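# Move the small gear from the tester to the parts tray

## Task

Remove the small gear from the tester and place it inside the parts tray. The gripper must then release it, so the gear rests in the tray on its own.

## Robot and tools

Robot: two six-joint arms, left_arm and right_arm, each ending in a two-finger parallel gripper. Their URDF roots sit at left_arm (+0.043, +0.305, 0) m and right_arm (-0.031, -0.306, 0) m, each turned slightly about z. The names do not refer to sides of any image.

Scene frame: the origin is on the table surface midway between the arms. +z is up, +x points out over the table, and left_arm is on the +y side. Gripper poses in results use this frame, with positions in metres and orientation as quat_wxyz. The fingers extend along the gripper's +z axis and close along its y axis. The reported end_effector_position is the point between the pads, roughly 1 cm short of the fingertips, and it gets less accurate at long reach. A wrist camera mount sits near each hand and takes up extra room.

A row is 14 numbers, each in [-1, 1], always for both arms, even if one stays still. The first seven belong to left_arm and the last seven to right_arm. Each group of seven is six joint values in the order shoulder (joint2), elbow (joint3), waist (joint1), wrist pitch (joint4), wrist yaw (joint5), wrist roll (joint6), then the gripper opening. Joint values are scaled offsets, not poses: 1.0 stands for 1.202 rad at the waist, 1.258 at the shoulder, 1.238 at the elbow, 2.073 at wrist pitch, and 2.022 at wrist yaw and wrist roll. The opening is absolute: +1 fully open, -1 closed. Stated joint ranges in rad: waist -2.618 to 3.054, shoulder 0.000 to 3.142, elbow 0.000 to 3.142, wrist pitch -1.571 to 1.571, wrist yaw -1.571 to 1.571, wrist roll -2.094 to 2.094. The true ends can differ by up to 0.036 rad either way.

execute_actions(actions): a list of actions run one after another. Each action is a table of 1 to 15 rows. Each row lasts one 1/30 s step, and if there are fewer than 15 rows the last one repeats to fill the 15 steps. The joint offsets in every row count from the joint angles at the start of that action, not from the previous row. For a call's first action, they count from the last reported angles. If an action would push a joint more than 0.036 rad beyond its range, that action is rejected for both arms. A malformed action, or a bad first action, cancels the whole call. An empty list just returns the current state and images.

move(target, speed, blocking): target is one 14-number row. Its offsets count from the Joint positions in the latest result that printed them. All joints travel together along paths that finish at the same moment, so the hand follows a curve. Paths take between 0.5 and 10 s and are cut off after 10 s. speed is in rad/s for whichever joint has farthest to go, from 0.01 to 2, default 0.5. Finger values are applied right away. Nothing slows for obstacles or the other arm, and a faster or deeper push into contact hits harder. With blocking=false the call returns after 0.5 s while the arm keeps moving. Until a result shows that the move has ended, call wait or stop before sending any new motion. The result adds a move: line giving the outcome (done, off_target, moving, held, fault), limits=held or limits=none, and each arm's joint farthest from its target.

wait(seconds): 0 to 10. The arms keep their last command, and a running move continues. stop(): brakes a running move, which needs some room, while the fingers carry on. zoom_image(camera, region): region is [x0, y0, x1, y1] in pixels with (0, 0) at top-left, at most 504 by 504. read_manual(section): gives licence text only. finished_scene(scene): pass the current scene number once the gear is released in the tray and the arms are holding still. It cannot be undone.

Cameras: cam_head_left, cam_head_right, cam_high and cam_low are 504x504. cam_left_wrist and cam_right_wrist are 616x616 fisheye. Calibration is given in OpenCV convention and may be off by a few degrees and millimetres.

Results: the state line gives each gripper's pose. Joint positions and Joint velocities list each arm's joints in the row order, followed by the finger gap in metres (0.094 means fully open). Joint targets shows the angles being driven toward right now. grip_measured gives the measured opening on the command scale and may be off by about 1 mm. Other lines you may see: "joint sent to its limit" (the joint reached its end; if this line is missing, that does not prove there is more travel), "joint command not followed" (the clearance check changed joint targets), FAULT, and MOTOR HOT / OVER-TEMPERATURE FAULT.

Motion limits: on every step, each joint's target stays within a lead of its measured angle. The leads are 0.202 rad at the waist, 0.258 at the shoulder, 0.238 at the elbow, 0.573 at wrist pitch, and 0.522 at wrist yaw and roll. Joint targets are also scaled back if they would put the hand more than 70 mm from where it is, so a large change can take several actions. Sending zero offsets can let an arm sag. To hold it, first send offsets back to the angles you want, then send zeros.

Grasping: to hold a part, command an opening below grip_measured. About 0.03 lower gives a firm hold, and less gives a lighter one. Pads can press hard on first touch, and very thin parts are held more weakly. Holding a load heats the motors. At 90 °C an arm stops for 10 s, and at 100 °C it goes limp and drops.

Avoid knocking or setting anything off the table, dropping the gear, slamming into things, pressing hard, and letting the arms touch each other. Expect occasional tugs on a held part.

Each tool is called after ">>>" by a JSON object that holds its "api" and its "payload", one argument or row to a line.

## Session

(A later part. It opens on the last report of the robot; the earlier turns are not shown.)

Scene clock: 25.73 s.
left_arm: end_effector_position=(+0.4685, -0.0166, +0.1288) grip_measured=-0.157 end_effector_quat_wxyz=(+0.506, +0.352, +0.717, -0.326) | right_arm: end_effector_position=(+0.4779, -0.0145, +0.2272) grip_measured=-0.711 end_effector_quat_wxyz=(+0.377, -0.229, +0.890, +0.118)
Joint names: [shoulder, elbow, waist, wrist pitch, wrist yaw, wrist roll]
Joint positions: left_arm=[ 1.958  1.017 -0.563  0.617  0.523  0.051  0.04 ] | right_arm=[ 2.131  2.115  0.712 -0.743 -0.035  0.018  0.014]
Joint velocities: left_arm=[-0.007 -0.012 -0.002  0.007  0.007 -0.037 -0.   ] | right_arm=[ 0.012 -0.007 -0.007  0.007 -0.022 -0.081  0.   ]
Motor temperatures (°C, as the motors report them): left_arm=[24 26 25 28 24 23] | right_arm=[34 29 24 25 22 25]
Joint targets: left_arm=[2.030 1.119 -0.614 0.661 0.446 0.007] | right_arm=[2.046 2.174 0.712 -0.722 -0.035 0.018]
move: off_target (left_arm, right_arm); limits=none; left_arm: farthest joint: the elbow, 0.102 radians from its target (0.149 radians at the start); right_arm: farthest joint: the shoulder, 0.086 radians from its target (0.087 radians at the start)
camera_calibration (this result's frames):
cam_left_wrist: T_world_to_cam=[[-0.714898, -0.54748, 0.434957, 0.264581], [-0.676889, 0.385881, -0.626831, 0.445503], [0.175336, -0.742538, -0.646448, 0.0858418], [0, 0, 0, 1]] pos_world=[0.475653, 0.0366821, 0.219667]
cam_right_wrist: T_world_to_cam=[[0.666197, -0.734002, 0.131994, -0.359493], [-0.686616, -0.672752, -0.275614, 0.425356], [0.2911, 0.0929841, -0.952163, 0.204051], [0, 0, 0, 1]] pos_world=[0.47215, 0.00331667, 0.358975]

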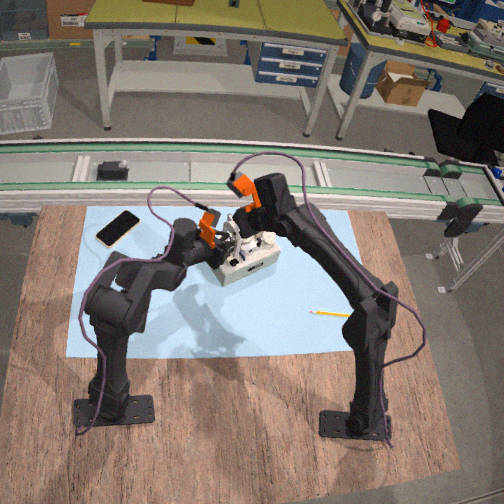

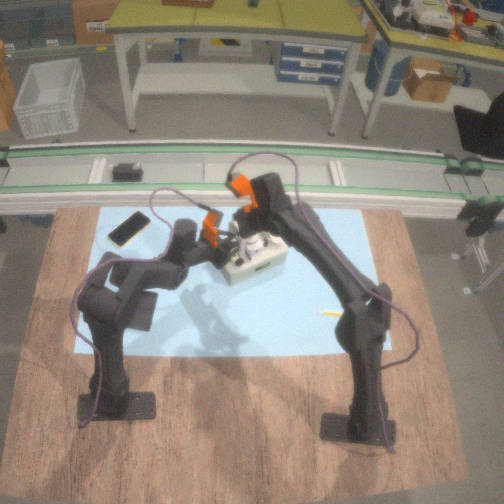

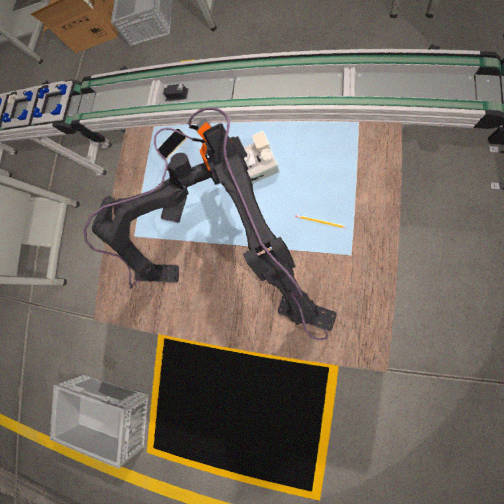

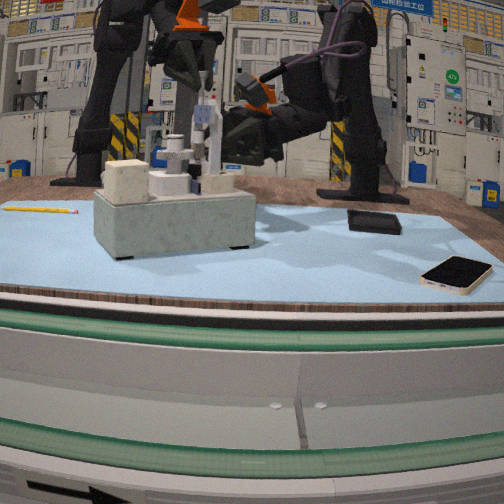

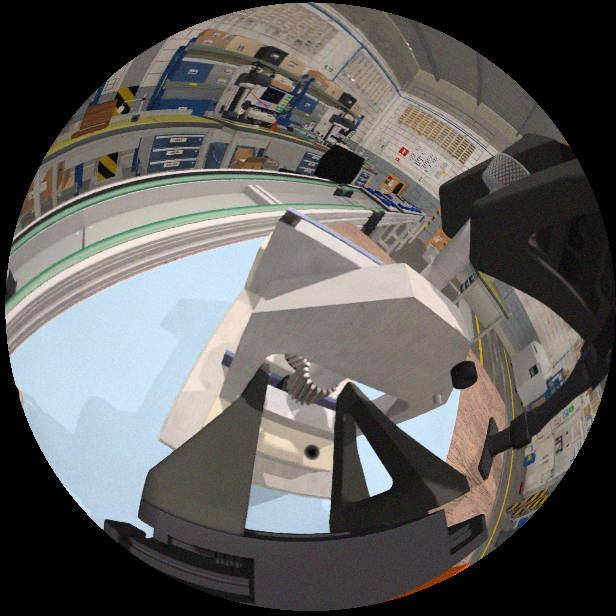

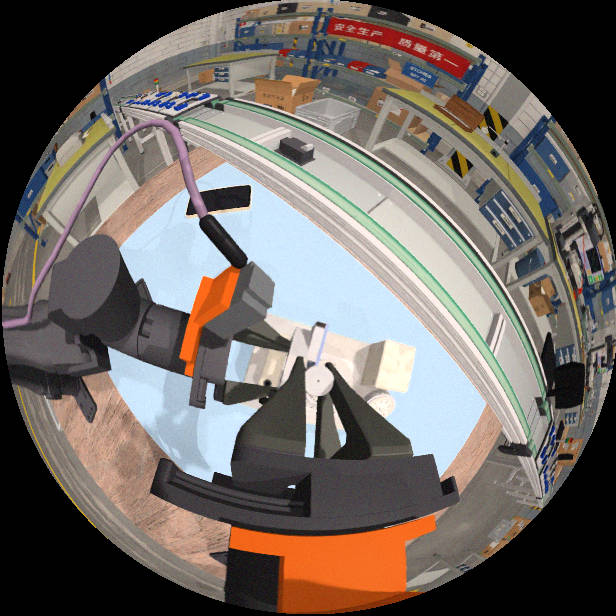

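>>> {"api": "move", "payload": {
  "target": [-0.015,-0.03,-0.02,0.02,-0.04,-0.02,-0.42,-0.069,0.05,0,0.015,0,0,-0.75],
  "speed": 0.1
}}

>>> {"api": "move", "payload": {
  "target": [0.08,0.12,-0.03,0,0,0,-0.42,-0.069,0.05,0,0.015,0,0,-0.75],
  "speed": 0.1
}}

>>> {"api": "zoom_image", "payload": {
  "camera": "cam_left_wrist",
  "region": [180, 220, 440, 480]
}}

>>> {"api": "zoom_image", "payload": {
  "camera": "cam_low",
  "region": [150, 80, 270, 200]
}}

Scene clock: 27.23 s.
left_arm: end_effector_position=(+0.4703, -0.0157, +0.1278) grip_measured=-0.417 end_effector_quat_wxyz=(+0.518, +0.333, +0.723, -0.315) | right_arm: end_effector_position=(+0.4777, -0.0145, +0.2266) grip_measured=-0.711 end_effector_quat_wxyz=(+0.376, -0.229, +0.890, +0.118)
Joint names: [shoulder, elbow, waist, wrist pitch, wrist yaw, wrist roll]
Joint positions: left_arm=[ 1.958  0.993 -0.578  0.663  0.463  0.023  0.027] | right_arm=[ 2.132  2.116  0.712 -0.745 -0.035  0.018  0.014]
Joint velocities: left_arm=[ 0.017  0.002 -0.012 -0.051  0.007 -0.022 -0.   ] | right_arm=[-0.012  0.002 -0.002 -0.095  0.037 -0.022 -0.002]
Motor temperatures (°C, as the motors report them): left_arm=[24 26 25 28 24 23] | right_arm=[35 29 24 26 22 25]
Joint targets: left_arm=[1.940 0.980 -0.587 0.658 0.442 0.010] | right_arm=[2.047 2.175 0.712 -0.713 -0.035 0.018]
move: off_target (left_arm, right_arm); limits=none; left_arm: farthest joint: the wrist yaw, 0.021 radians from its target (0.081 radians at the start); right_arm: farthest joint: the shoulder, 0.088 radians from its target (0.087 radians at the start)
camera_calibration (this result's frames):
cam_left_wrist: T_world_to_cam=[[-0.689474, -0.579096, 0.435056, 0.254378], [-0.691086, 0.346127, -0.634504, 0.452822], [0.216854, -0.738135, -0.638851, 0.0651283], [0, 0, 0, 1]] pos_world=[0.474203, 0.0386486, 0.218256]
cam_right_wrist: T_world_to_cam=[[0.66668, -0.733702, 0.131222, -0.359353], [-0.687015, -0.673184, -0.273558, 0.424736], [0.289047, 0.0922241, -0.952862, 0.204662], [0, 0, 0, 1]] pos_world=[0.472216, 0.00339252, 0.35836]

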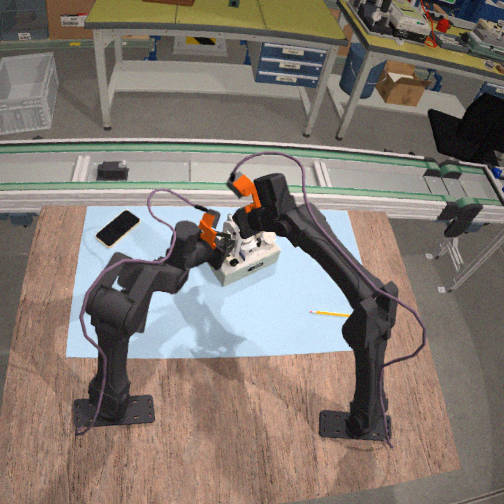

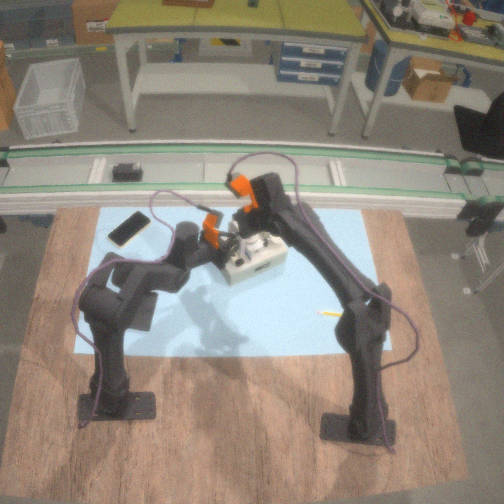

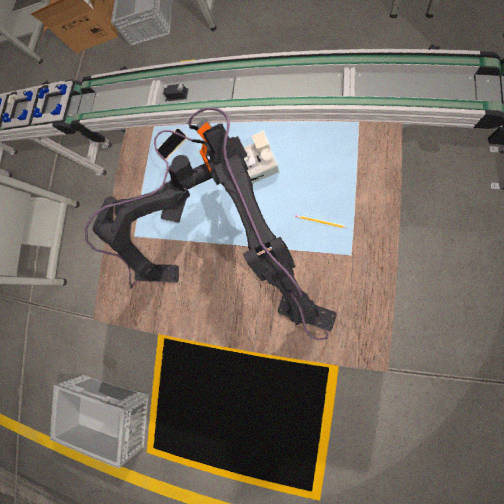

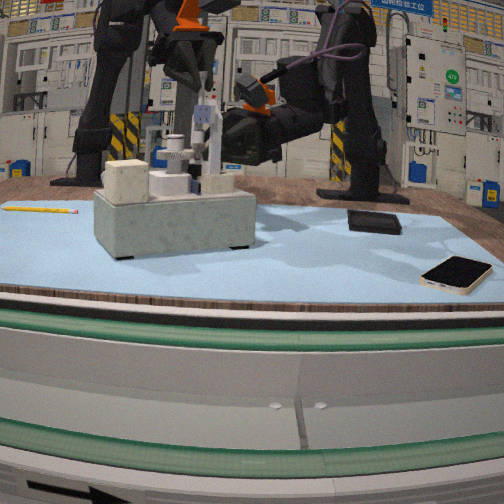

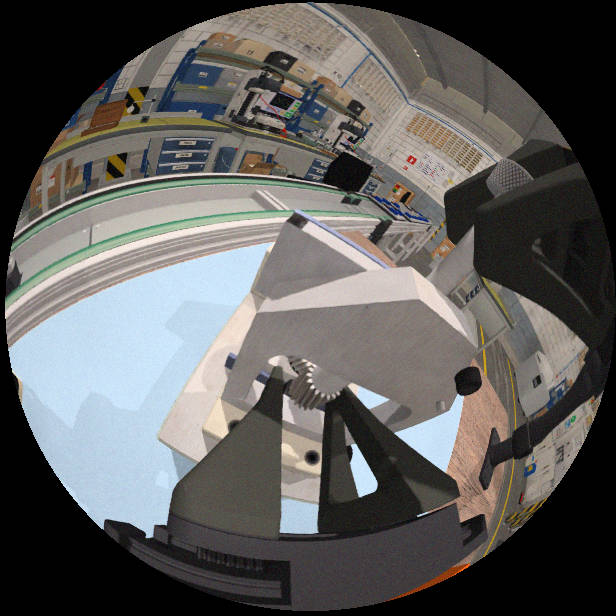

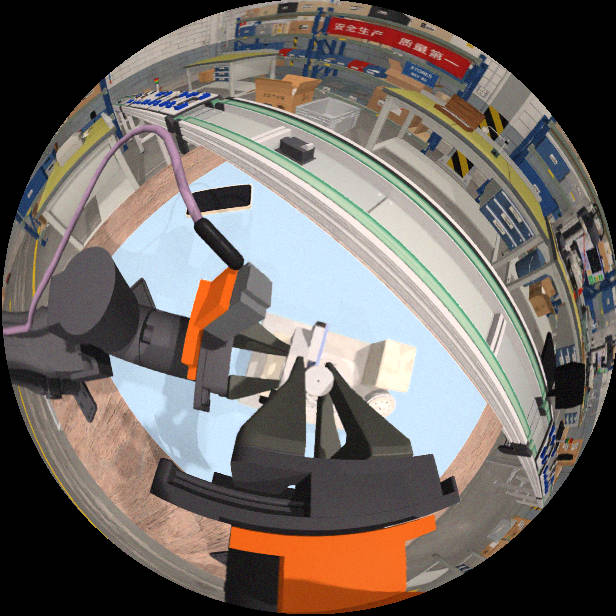

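Scene clock: 29.13 s.
left_arm: end_effector_position=(+0.4757, -0.0311, +0.1305) grip_measured=-0.417 end_effector_quat_wxyz=(+0.515, +0.358, +0.702, -0.337) | right_arm: end_effector_position=(+0.4775, -0.0146, +0.2244) grip_measured=-0.711 end_effector_quat_wxyz=(+0.374, -0.229, +0.891, +0.117)
Joint names: [shoulder, elbow, waist, wrist pitch, wrist yaw, wrist roll]
Joint positions: left_arm=[ 2.015  1.07  -0.577  0.658  0.537  0.041  0.027] | right_arm=[ 2.134  2.112  0.712 -0.745 -0.035  0.018  0.014]
Joint velocities: left_arm=[ 0.002 -0.007  0.012 -0.007  0.022 -0.022 -0.001] | right_arm=[-0.007 -0.012  0.002 -0.095  0.066  0.007  0.001]
Motor temperatures (°C, as the motors report them): left_arm=[24 27 25 28 24 23] | right_arm=[36 30 24 26 22 25]
Joint targets: left_arm=[2.058 1.142 -0.614 0.663 0.463 0.023] | right_arm=[2.049 2.174 0.712 -0.716 -0.035 0.018]
move: off_target (left_arm, right_arm); limits=none; left_arm: farthest joint: the wrist yaw, 0.074 radians from its target (0.000 radians at the start); right_arm: farthest joint: the shoulder, 0.088 radians from its target (0.087 radians at the start)
camera_calibration (this result's frames):
cam_left_wrist: T_world_to_cam=[[-0.737682, -0.518476, 0.432445, 0.273119], [-0.652968, 0.385057, -0.652199, 0.448933], [0.171634, -0.763488, -0.622598, 0.0729032], [0, 0, 0, 1]] pos_world=[0.482101, 0.0244015, 0.220074]
cam_right_wrist: T_world_to_cam=[[0.667203, -0.733411, 0.130185, -0.359031], [-0.688101, -0.673787, -0.26931, 0.423515], [0.285232, 0.0901038, -0.954214, 0.204658], [0, 0, 0, 1]] pos_world=[0.472593, 0.00360178, 0.356084]

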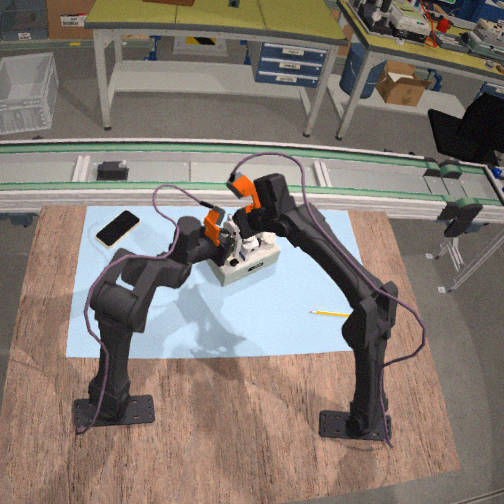

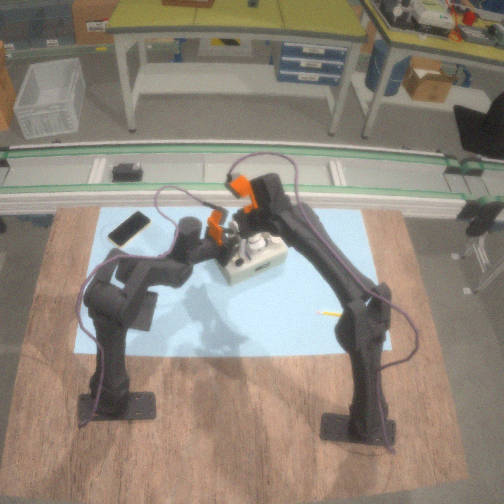

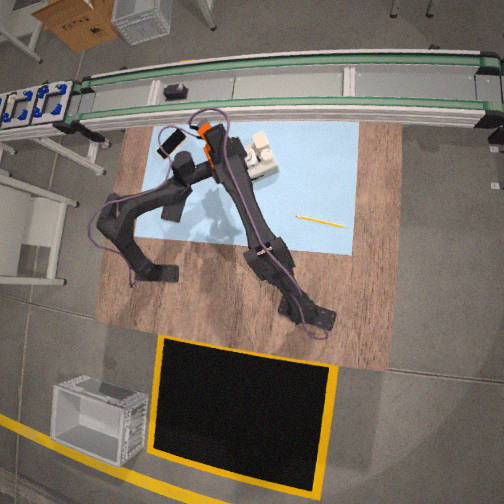

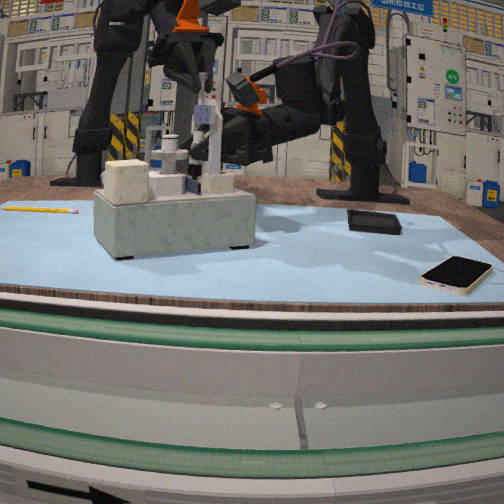

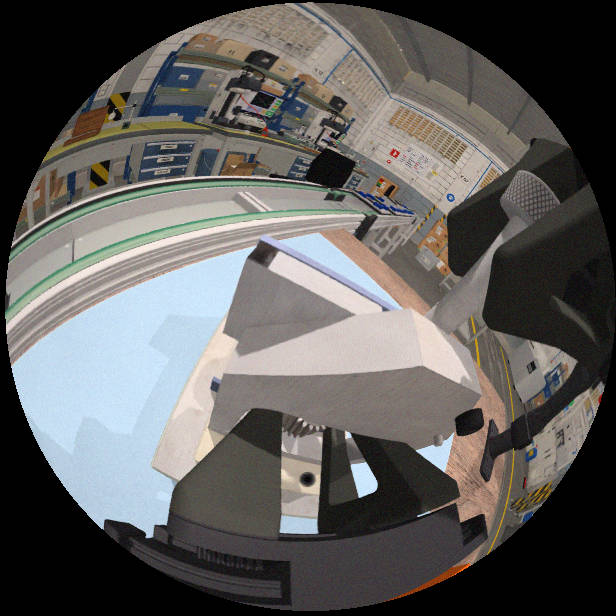

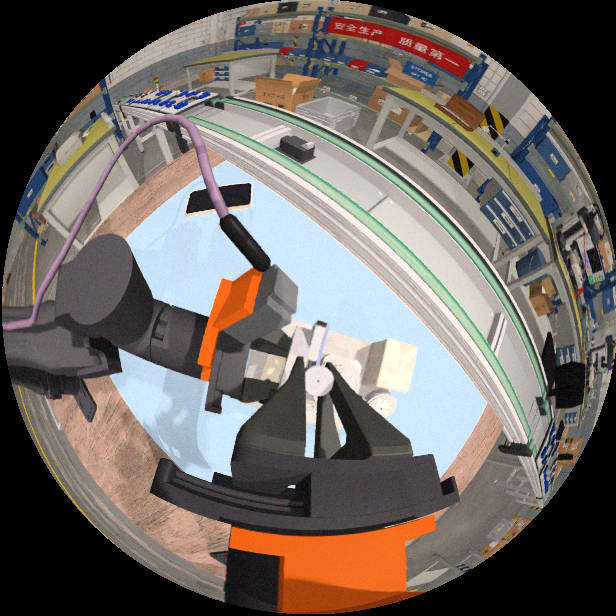

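Region (180, 220, 440, 480) of cam_left_wrist's 616x616 image, scaled by 1.938, with more detail than that image has.

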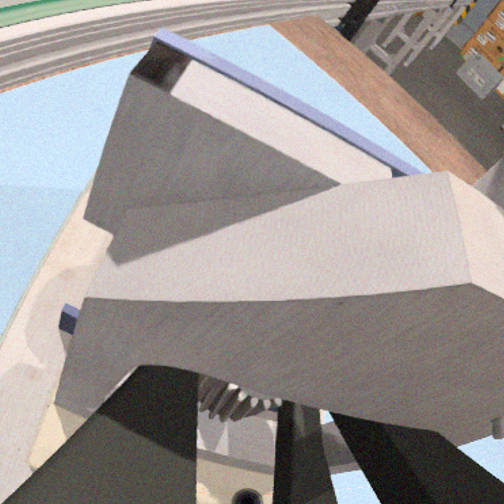

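Region (150, 80, 270, 200) of cam_low's 504x504 image, scaled by 4.200, with more detail than that image has.

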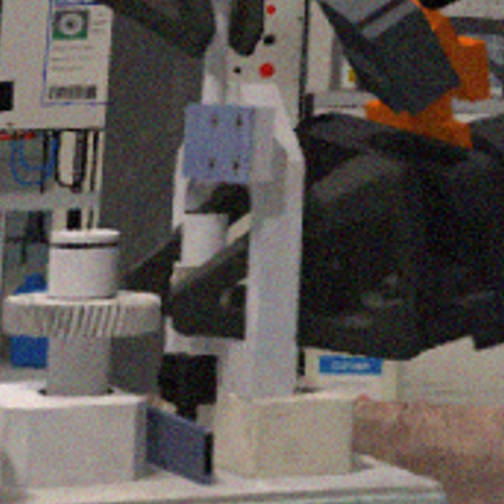

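>>> {"api": "move", "payload": {
  "target": [0,0,0,0,0,0,-0.8,-0.069,0.05,0,0.015,0,0,-0.75],
  "speed": 0.1
}}

>>> {"api": "zoom_image", "payload": {
  "camera": "cam_low",
  "region": [150, 80, 270, 200]
}}

Scene clock: 30.37 s.
left_arm: end_effector_position=(+0.4728, -0.0307, +0.1310) grip_measured=-0.635 end_effector_quat_wxyz=(+0.513, +0.364, +0.698, -0.343) | right_arm: end_effector_position=(+0.4775, -0.0147, +0.2239) grip_measured=-0.711 end_effector_quat_wxyz=(+0.374, -0.229, +0.891, +0.117)
Joint names: [shoulder, elbow, waist, wrist pitch, wrist yaw, wrist roll]
Joint positions: left_arm=[ 2.013  1.065 -0.572  0.663  0.561  0.046  0.017] | right_arm=[ 2.134  2.111  0.712 -0.744 -0.035  0.018  0.014]
Joint velocities: left_arm=[-0.007  0.017  0.007  0.007  0.066 -0.11  -0.001] | right_arm=[ 0.002 -0.022 -0.002  0.007 -0.095 -0.007  0.   ]
Motor temperatures (°C, as the motors report them): left_arm=[24 27 25 28 24 23] | right_arm=[37 30 24 26 22 25]
Joint targets: left_arm=[2.015 1.070 -0.577 0.658 0.537 0.041] | right_arm=[2.049 2.172 0.712 -0.714 -0.035 0.018]
move: off_target (left_arm, right_arm); limits=none; left_arm: farthest joint: the wrist yaw, 0.024 radians from its target (0.000 radians at the start); right_arm: farthest joint: the shoulder, 0.086 radians from its target (0.086 radians at the start)
camera_calibration (this result's frames):
cam_left_wrist: T_world_to_cam=[[-0.74893, -0.502044, 0.432501, 0.276763], [-0.643527, 0.395373, -0.655403, 0.443559], [0.158042, -0.769177, -0.619185, 0.0798207], [0, 0, 0, 1]] pos_world=[0.480103, 0.0249722, 0.220433]
cam_right_wrist: T_world_to_cam=[[0.667247, -0.733309, 0.130535, -0.359124], [-0.688214, -0.674005, -0.268476, 0.423186], [0.284857, 0.0893036, -0.954401, 0.204482], [0, 0, 0, 1]] pos_world=[0.472619, 0.00361972, 0.355651]

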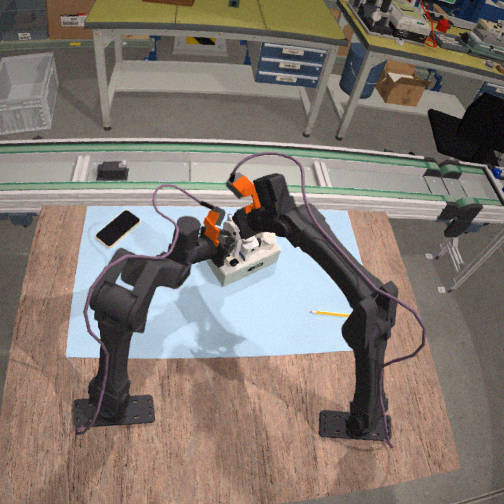

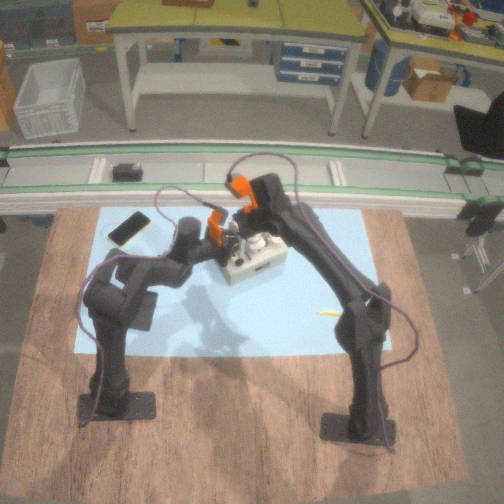

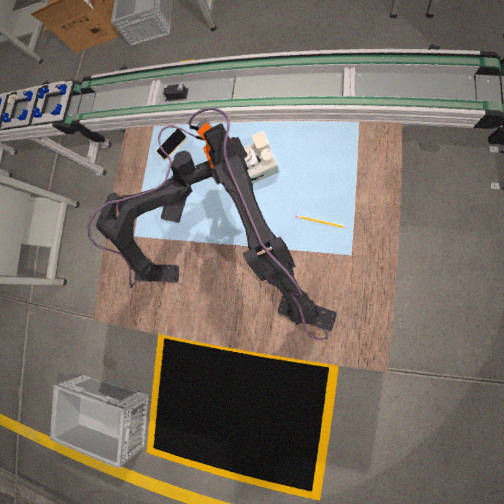

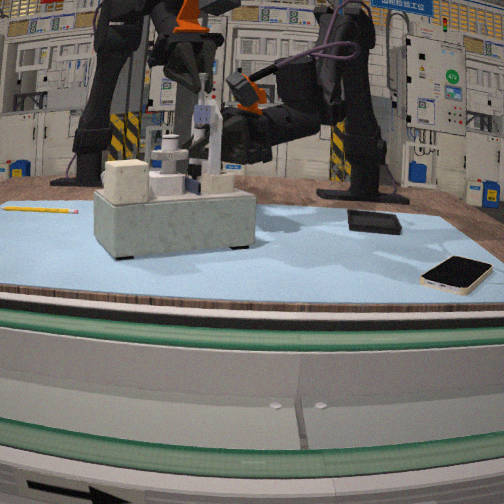

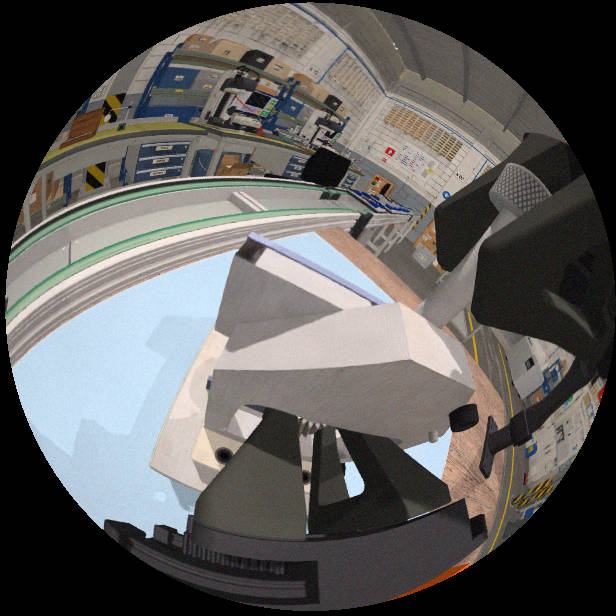

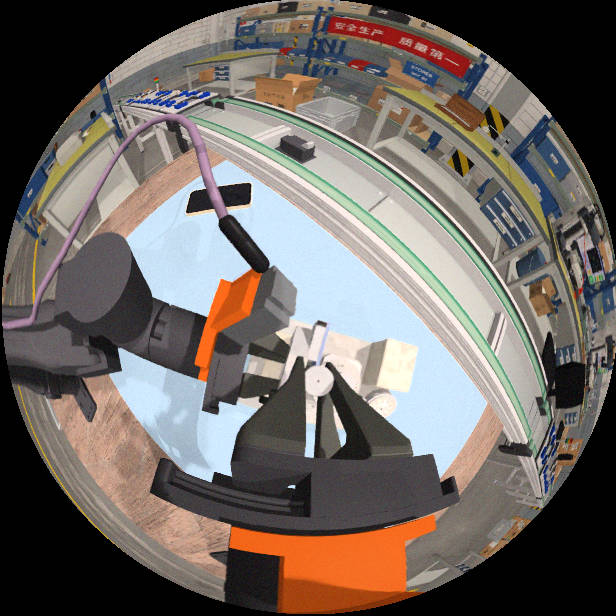

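Region (150, 80, 270, 200) of cam_low's 504x504 image, scaled by 4.200, with more detail than that image has.

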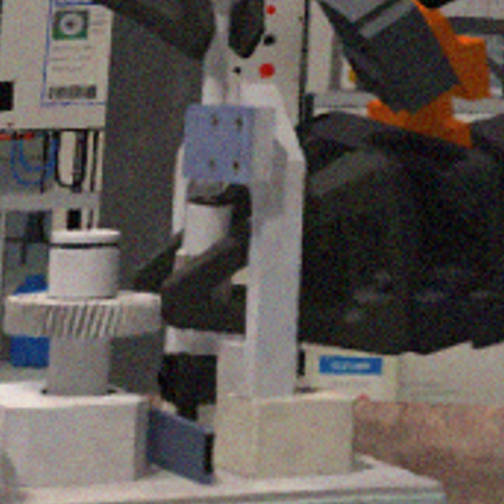

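>>> {"api": "move", "payload": {
  "target": [-0.01,0.025,0,0,0,0,-0.68,-0.069,0.05,0,0.02,0,0,-0.75],
  "speed": 0.1
}}

>>> {"api": "move", "payload": {
  "target": [-0.26,-0.25,0.04,0,-0.05,0,-0.68,-0.069,0.05,0,0.02,0,0,-0.75],
  "speed": 0.15
}}

Scene clock: 31.57 s.
left_arm: end_effector_position=(+0.4728, -0.0303, +0.1311) grip_measured=-0.635 end_effector_quat_wxyz=(+0.513, +0.365, +0.697, -0.343) | right_arm: end_effector_position=(+0.4775, -0.0146, +0.2242) grip_measured=-0.711 end_effector_quat_wxyz=(+0.374, -0.229, +0.891, +0.117)
Joint names: [shoulder, elbow, waist, wrist pitch, wrist yaw, wrist roll]
Joint positions: left_arm=[ 2.013  1.065 -0.57   0.663  0.566  0.049  0.017] | right_arm=[ 2.133  2.11   0.712 -0.743 -0.035  0.018  0.014]
Joint velocities: left_arm=[-0.002 -0.007  0.002 -0.051  0.051 -0.022 -0.   ] | right_arm=[-0.007 -0.012  0.012 -0.11   0.022 -0.007 -0.   ]
Motor temperatures (°C, as the motors report them): left_arm=[25 27 25 28 24 23] | right_arm=[37 30 24 26 22 25]
Joint targets: left_arm=[2.000 1.096 -0.572 0.662 0.561 0.046] | right_arm=[2.050 2.170 0.712 -0.704 -0.035 0.018]
move: off_target (left_arm, right_arm); limits=none; left_arm: farthest joint: the elbow, 0.031 radians from its target (0.031 radians at the start); right_arm: farthest joint: the shoulder, 0.086 radians from its target (0.086 radians at the start)
camera_calibration (this result's frames):
cam_left_wrist: T_world_to_cam=[[-0.751239, -0.500072, 0.430776, 0.278316], [-0.641056, 0.397447, -0.656569, 0.442508], [0.157121, -0.769392, -0.619152, 0.0806536], [0, 0, 0, 1]] pos_world=[0.480082, 0.0253589, 0.220582]
cam_right_wrist: T_world_to_cam=[[0.667116, -0.733382, 0.130795, -0.35916], [-0.687945, -0.673855, -0.269539, 0.423401], [0.285812, 0.089834, -0.954066, 0.204153], [0, 0, 0, 1]] pos_world=[0.472529, 0.0035697, 0.355874]

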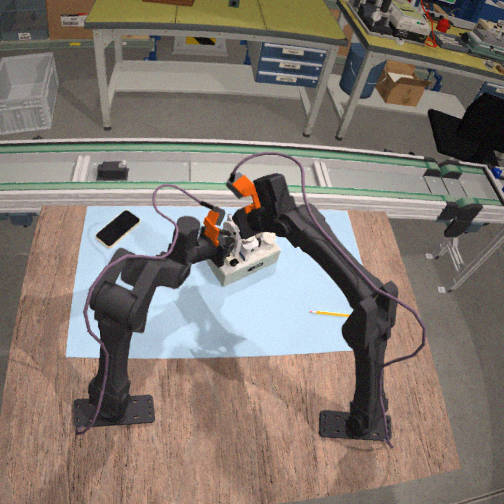

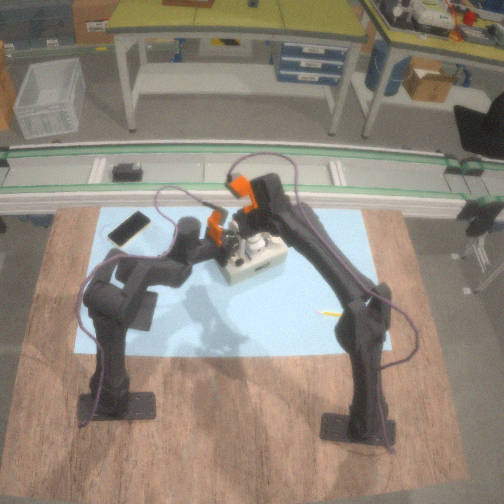

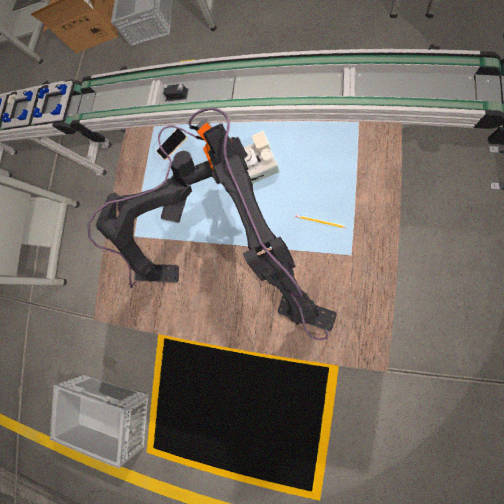

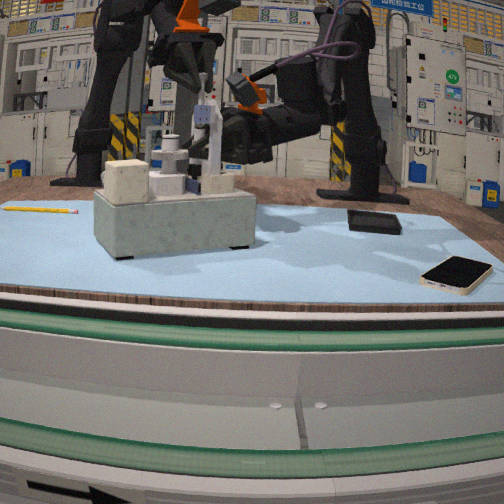

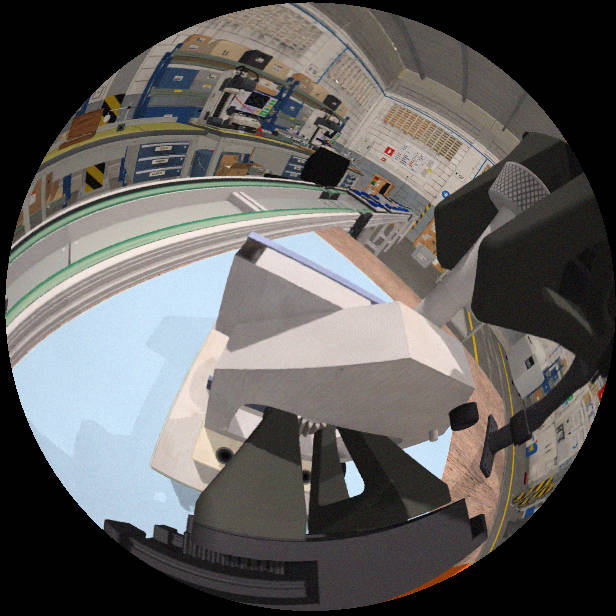

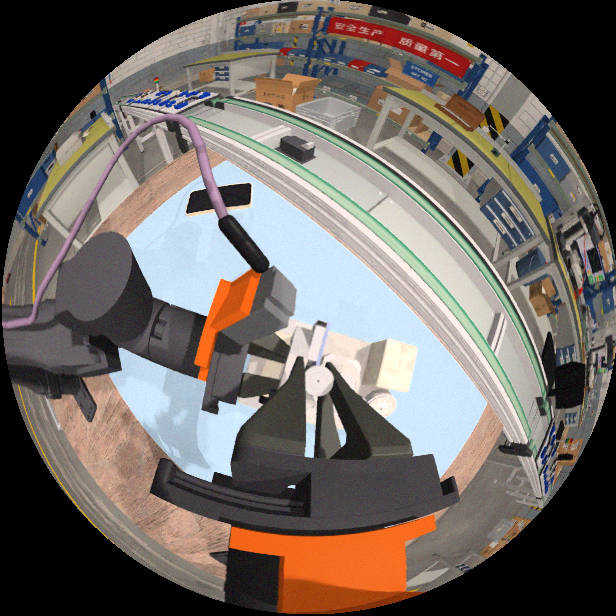

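Scene clock: 34.17 s.
left_arm: end_effector_position=(+0.4298, +0.0293, +0.1477) grip_measured=-0.635 end_effector_quat_wxyz=(+0.530, +0.328, +0.722, -0.298) | right_arm: end_effector_position=(+0.4776, -0.0145, +0.2240) grip_measured=-0.711 end_effector_quat_wxyz=(+0.374, -0.230, +0.891, +0.117)
Joint names: [shoulder, elbow, waist, wrist pitch, wrist yaw, wrist roll]
Joint positions: left_arm=[ 1.715  0.76  -0.533  0.66   0.47   0.051  0.017] | right_arm=[ 2.133  2.109  0.712 -0.742 -0.035  0.018  0.014]
Joint velocities: left_arm=[-0.012  0.007  0.002  0.022 -0.022  0.037 -0.   ] | right_arm=[ 0.002  0.017  0.002  0.007 -0.125 -0.037 -0.   ]
Motor temperatures (°C, as the motors report them): left_arm=[25 26 25 28 24 23] | right_arm=[38 30 24 26 22 25]
Joint targets: left_arm=[1.685 0.755 -0.522 0.663 0.465 0.049] | right_arm=[2.050 2.169 0.712 -0.703 -0.035 0.018]
move: off_target (left_arm, right_arm); limits=none; left_arm: farthest joint: the shoulder, 0.030 radians from its target (0.327 radians at the start); right_arm: farthest joint: the shoulder, 0.087 radians from its target (0.087 radians at the start)
camera_calibration (this result's frames):
cam_left_wrist: T_world_to_cam=[[-0.682008, -0.60531, 0.410445, 0.244981], [-0.684758, 0.331419, -0.649051, 0.421731], [0.256848, -0.723714, -0.640522, 0.102474], [0, 0, 0, 1]] pos_world=[0.429543, 0.082681, 0.23881]
cam_right_wrist: T_world_to_cam=[[0.667291, -0.733253, 0.130626, -0.359147], [-0.687704, -0.673932, -0.26996, 0.423463], [0.285982, 0.0903099, -0.95397, 0.203917], [0, 0, 0, 1]] pos_world=[0.472556, 0.00362409, 0.355763]

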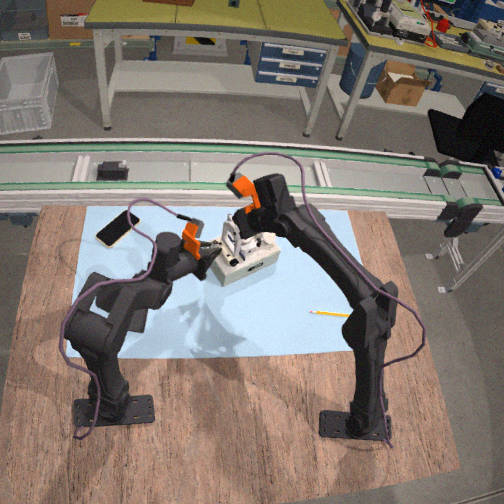

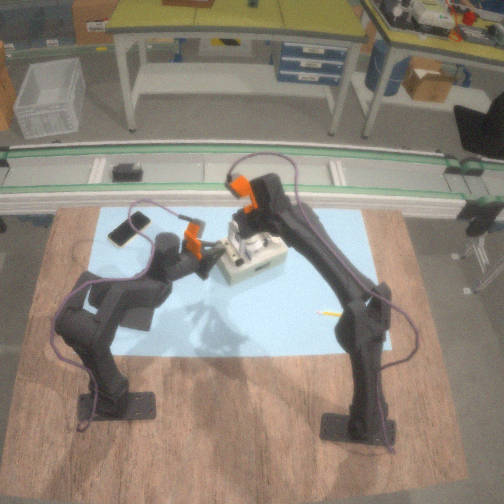

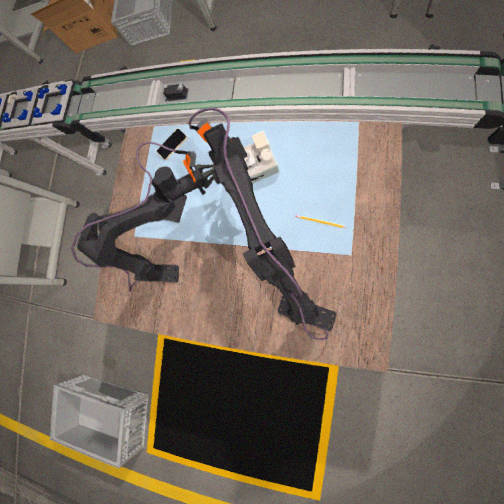

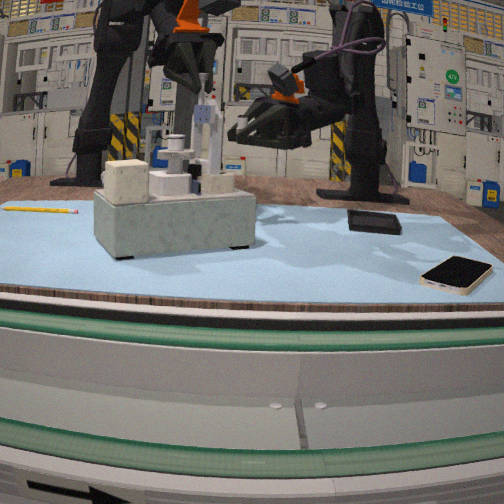

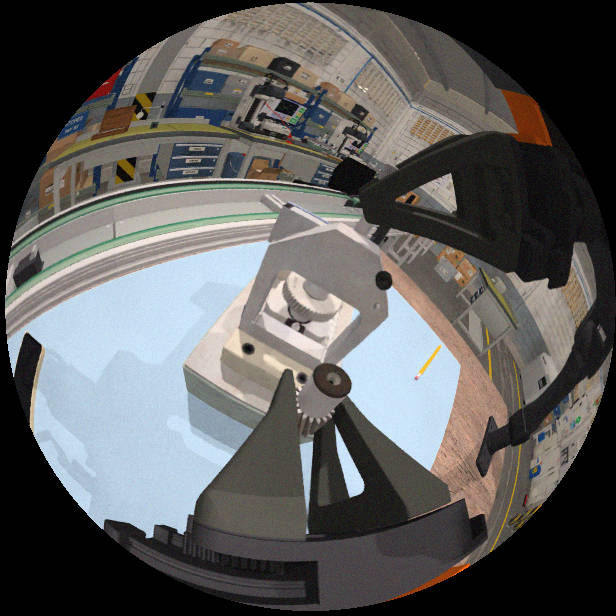

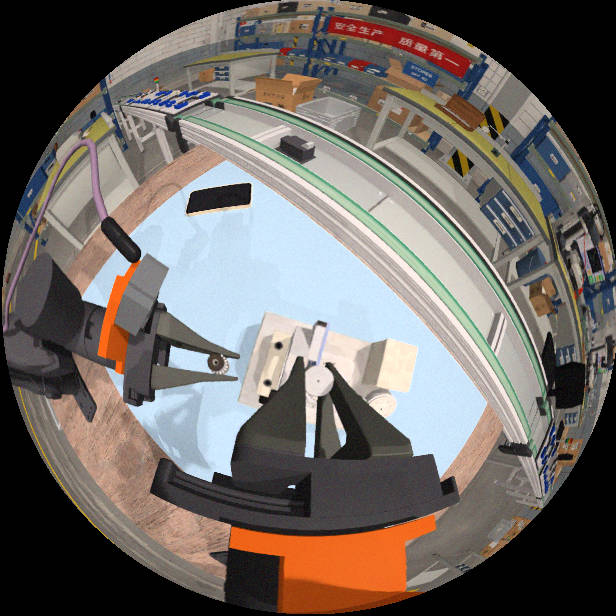

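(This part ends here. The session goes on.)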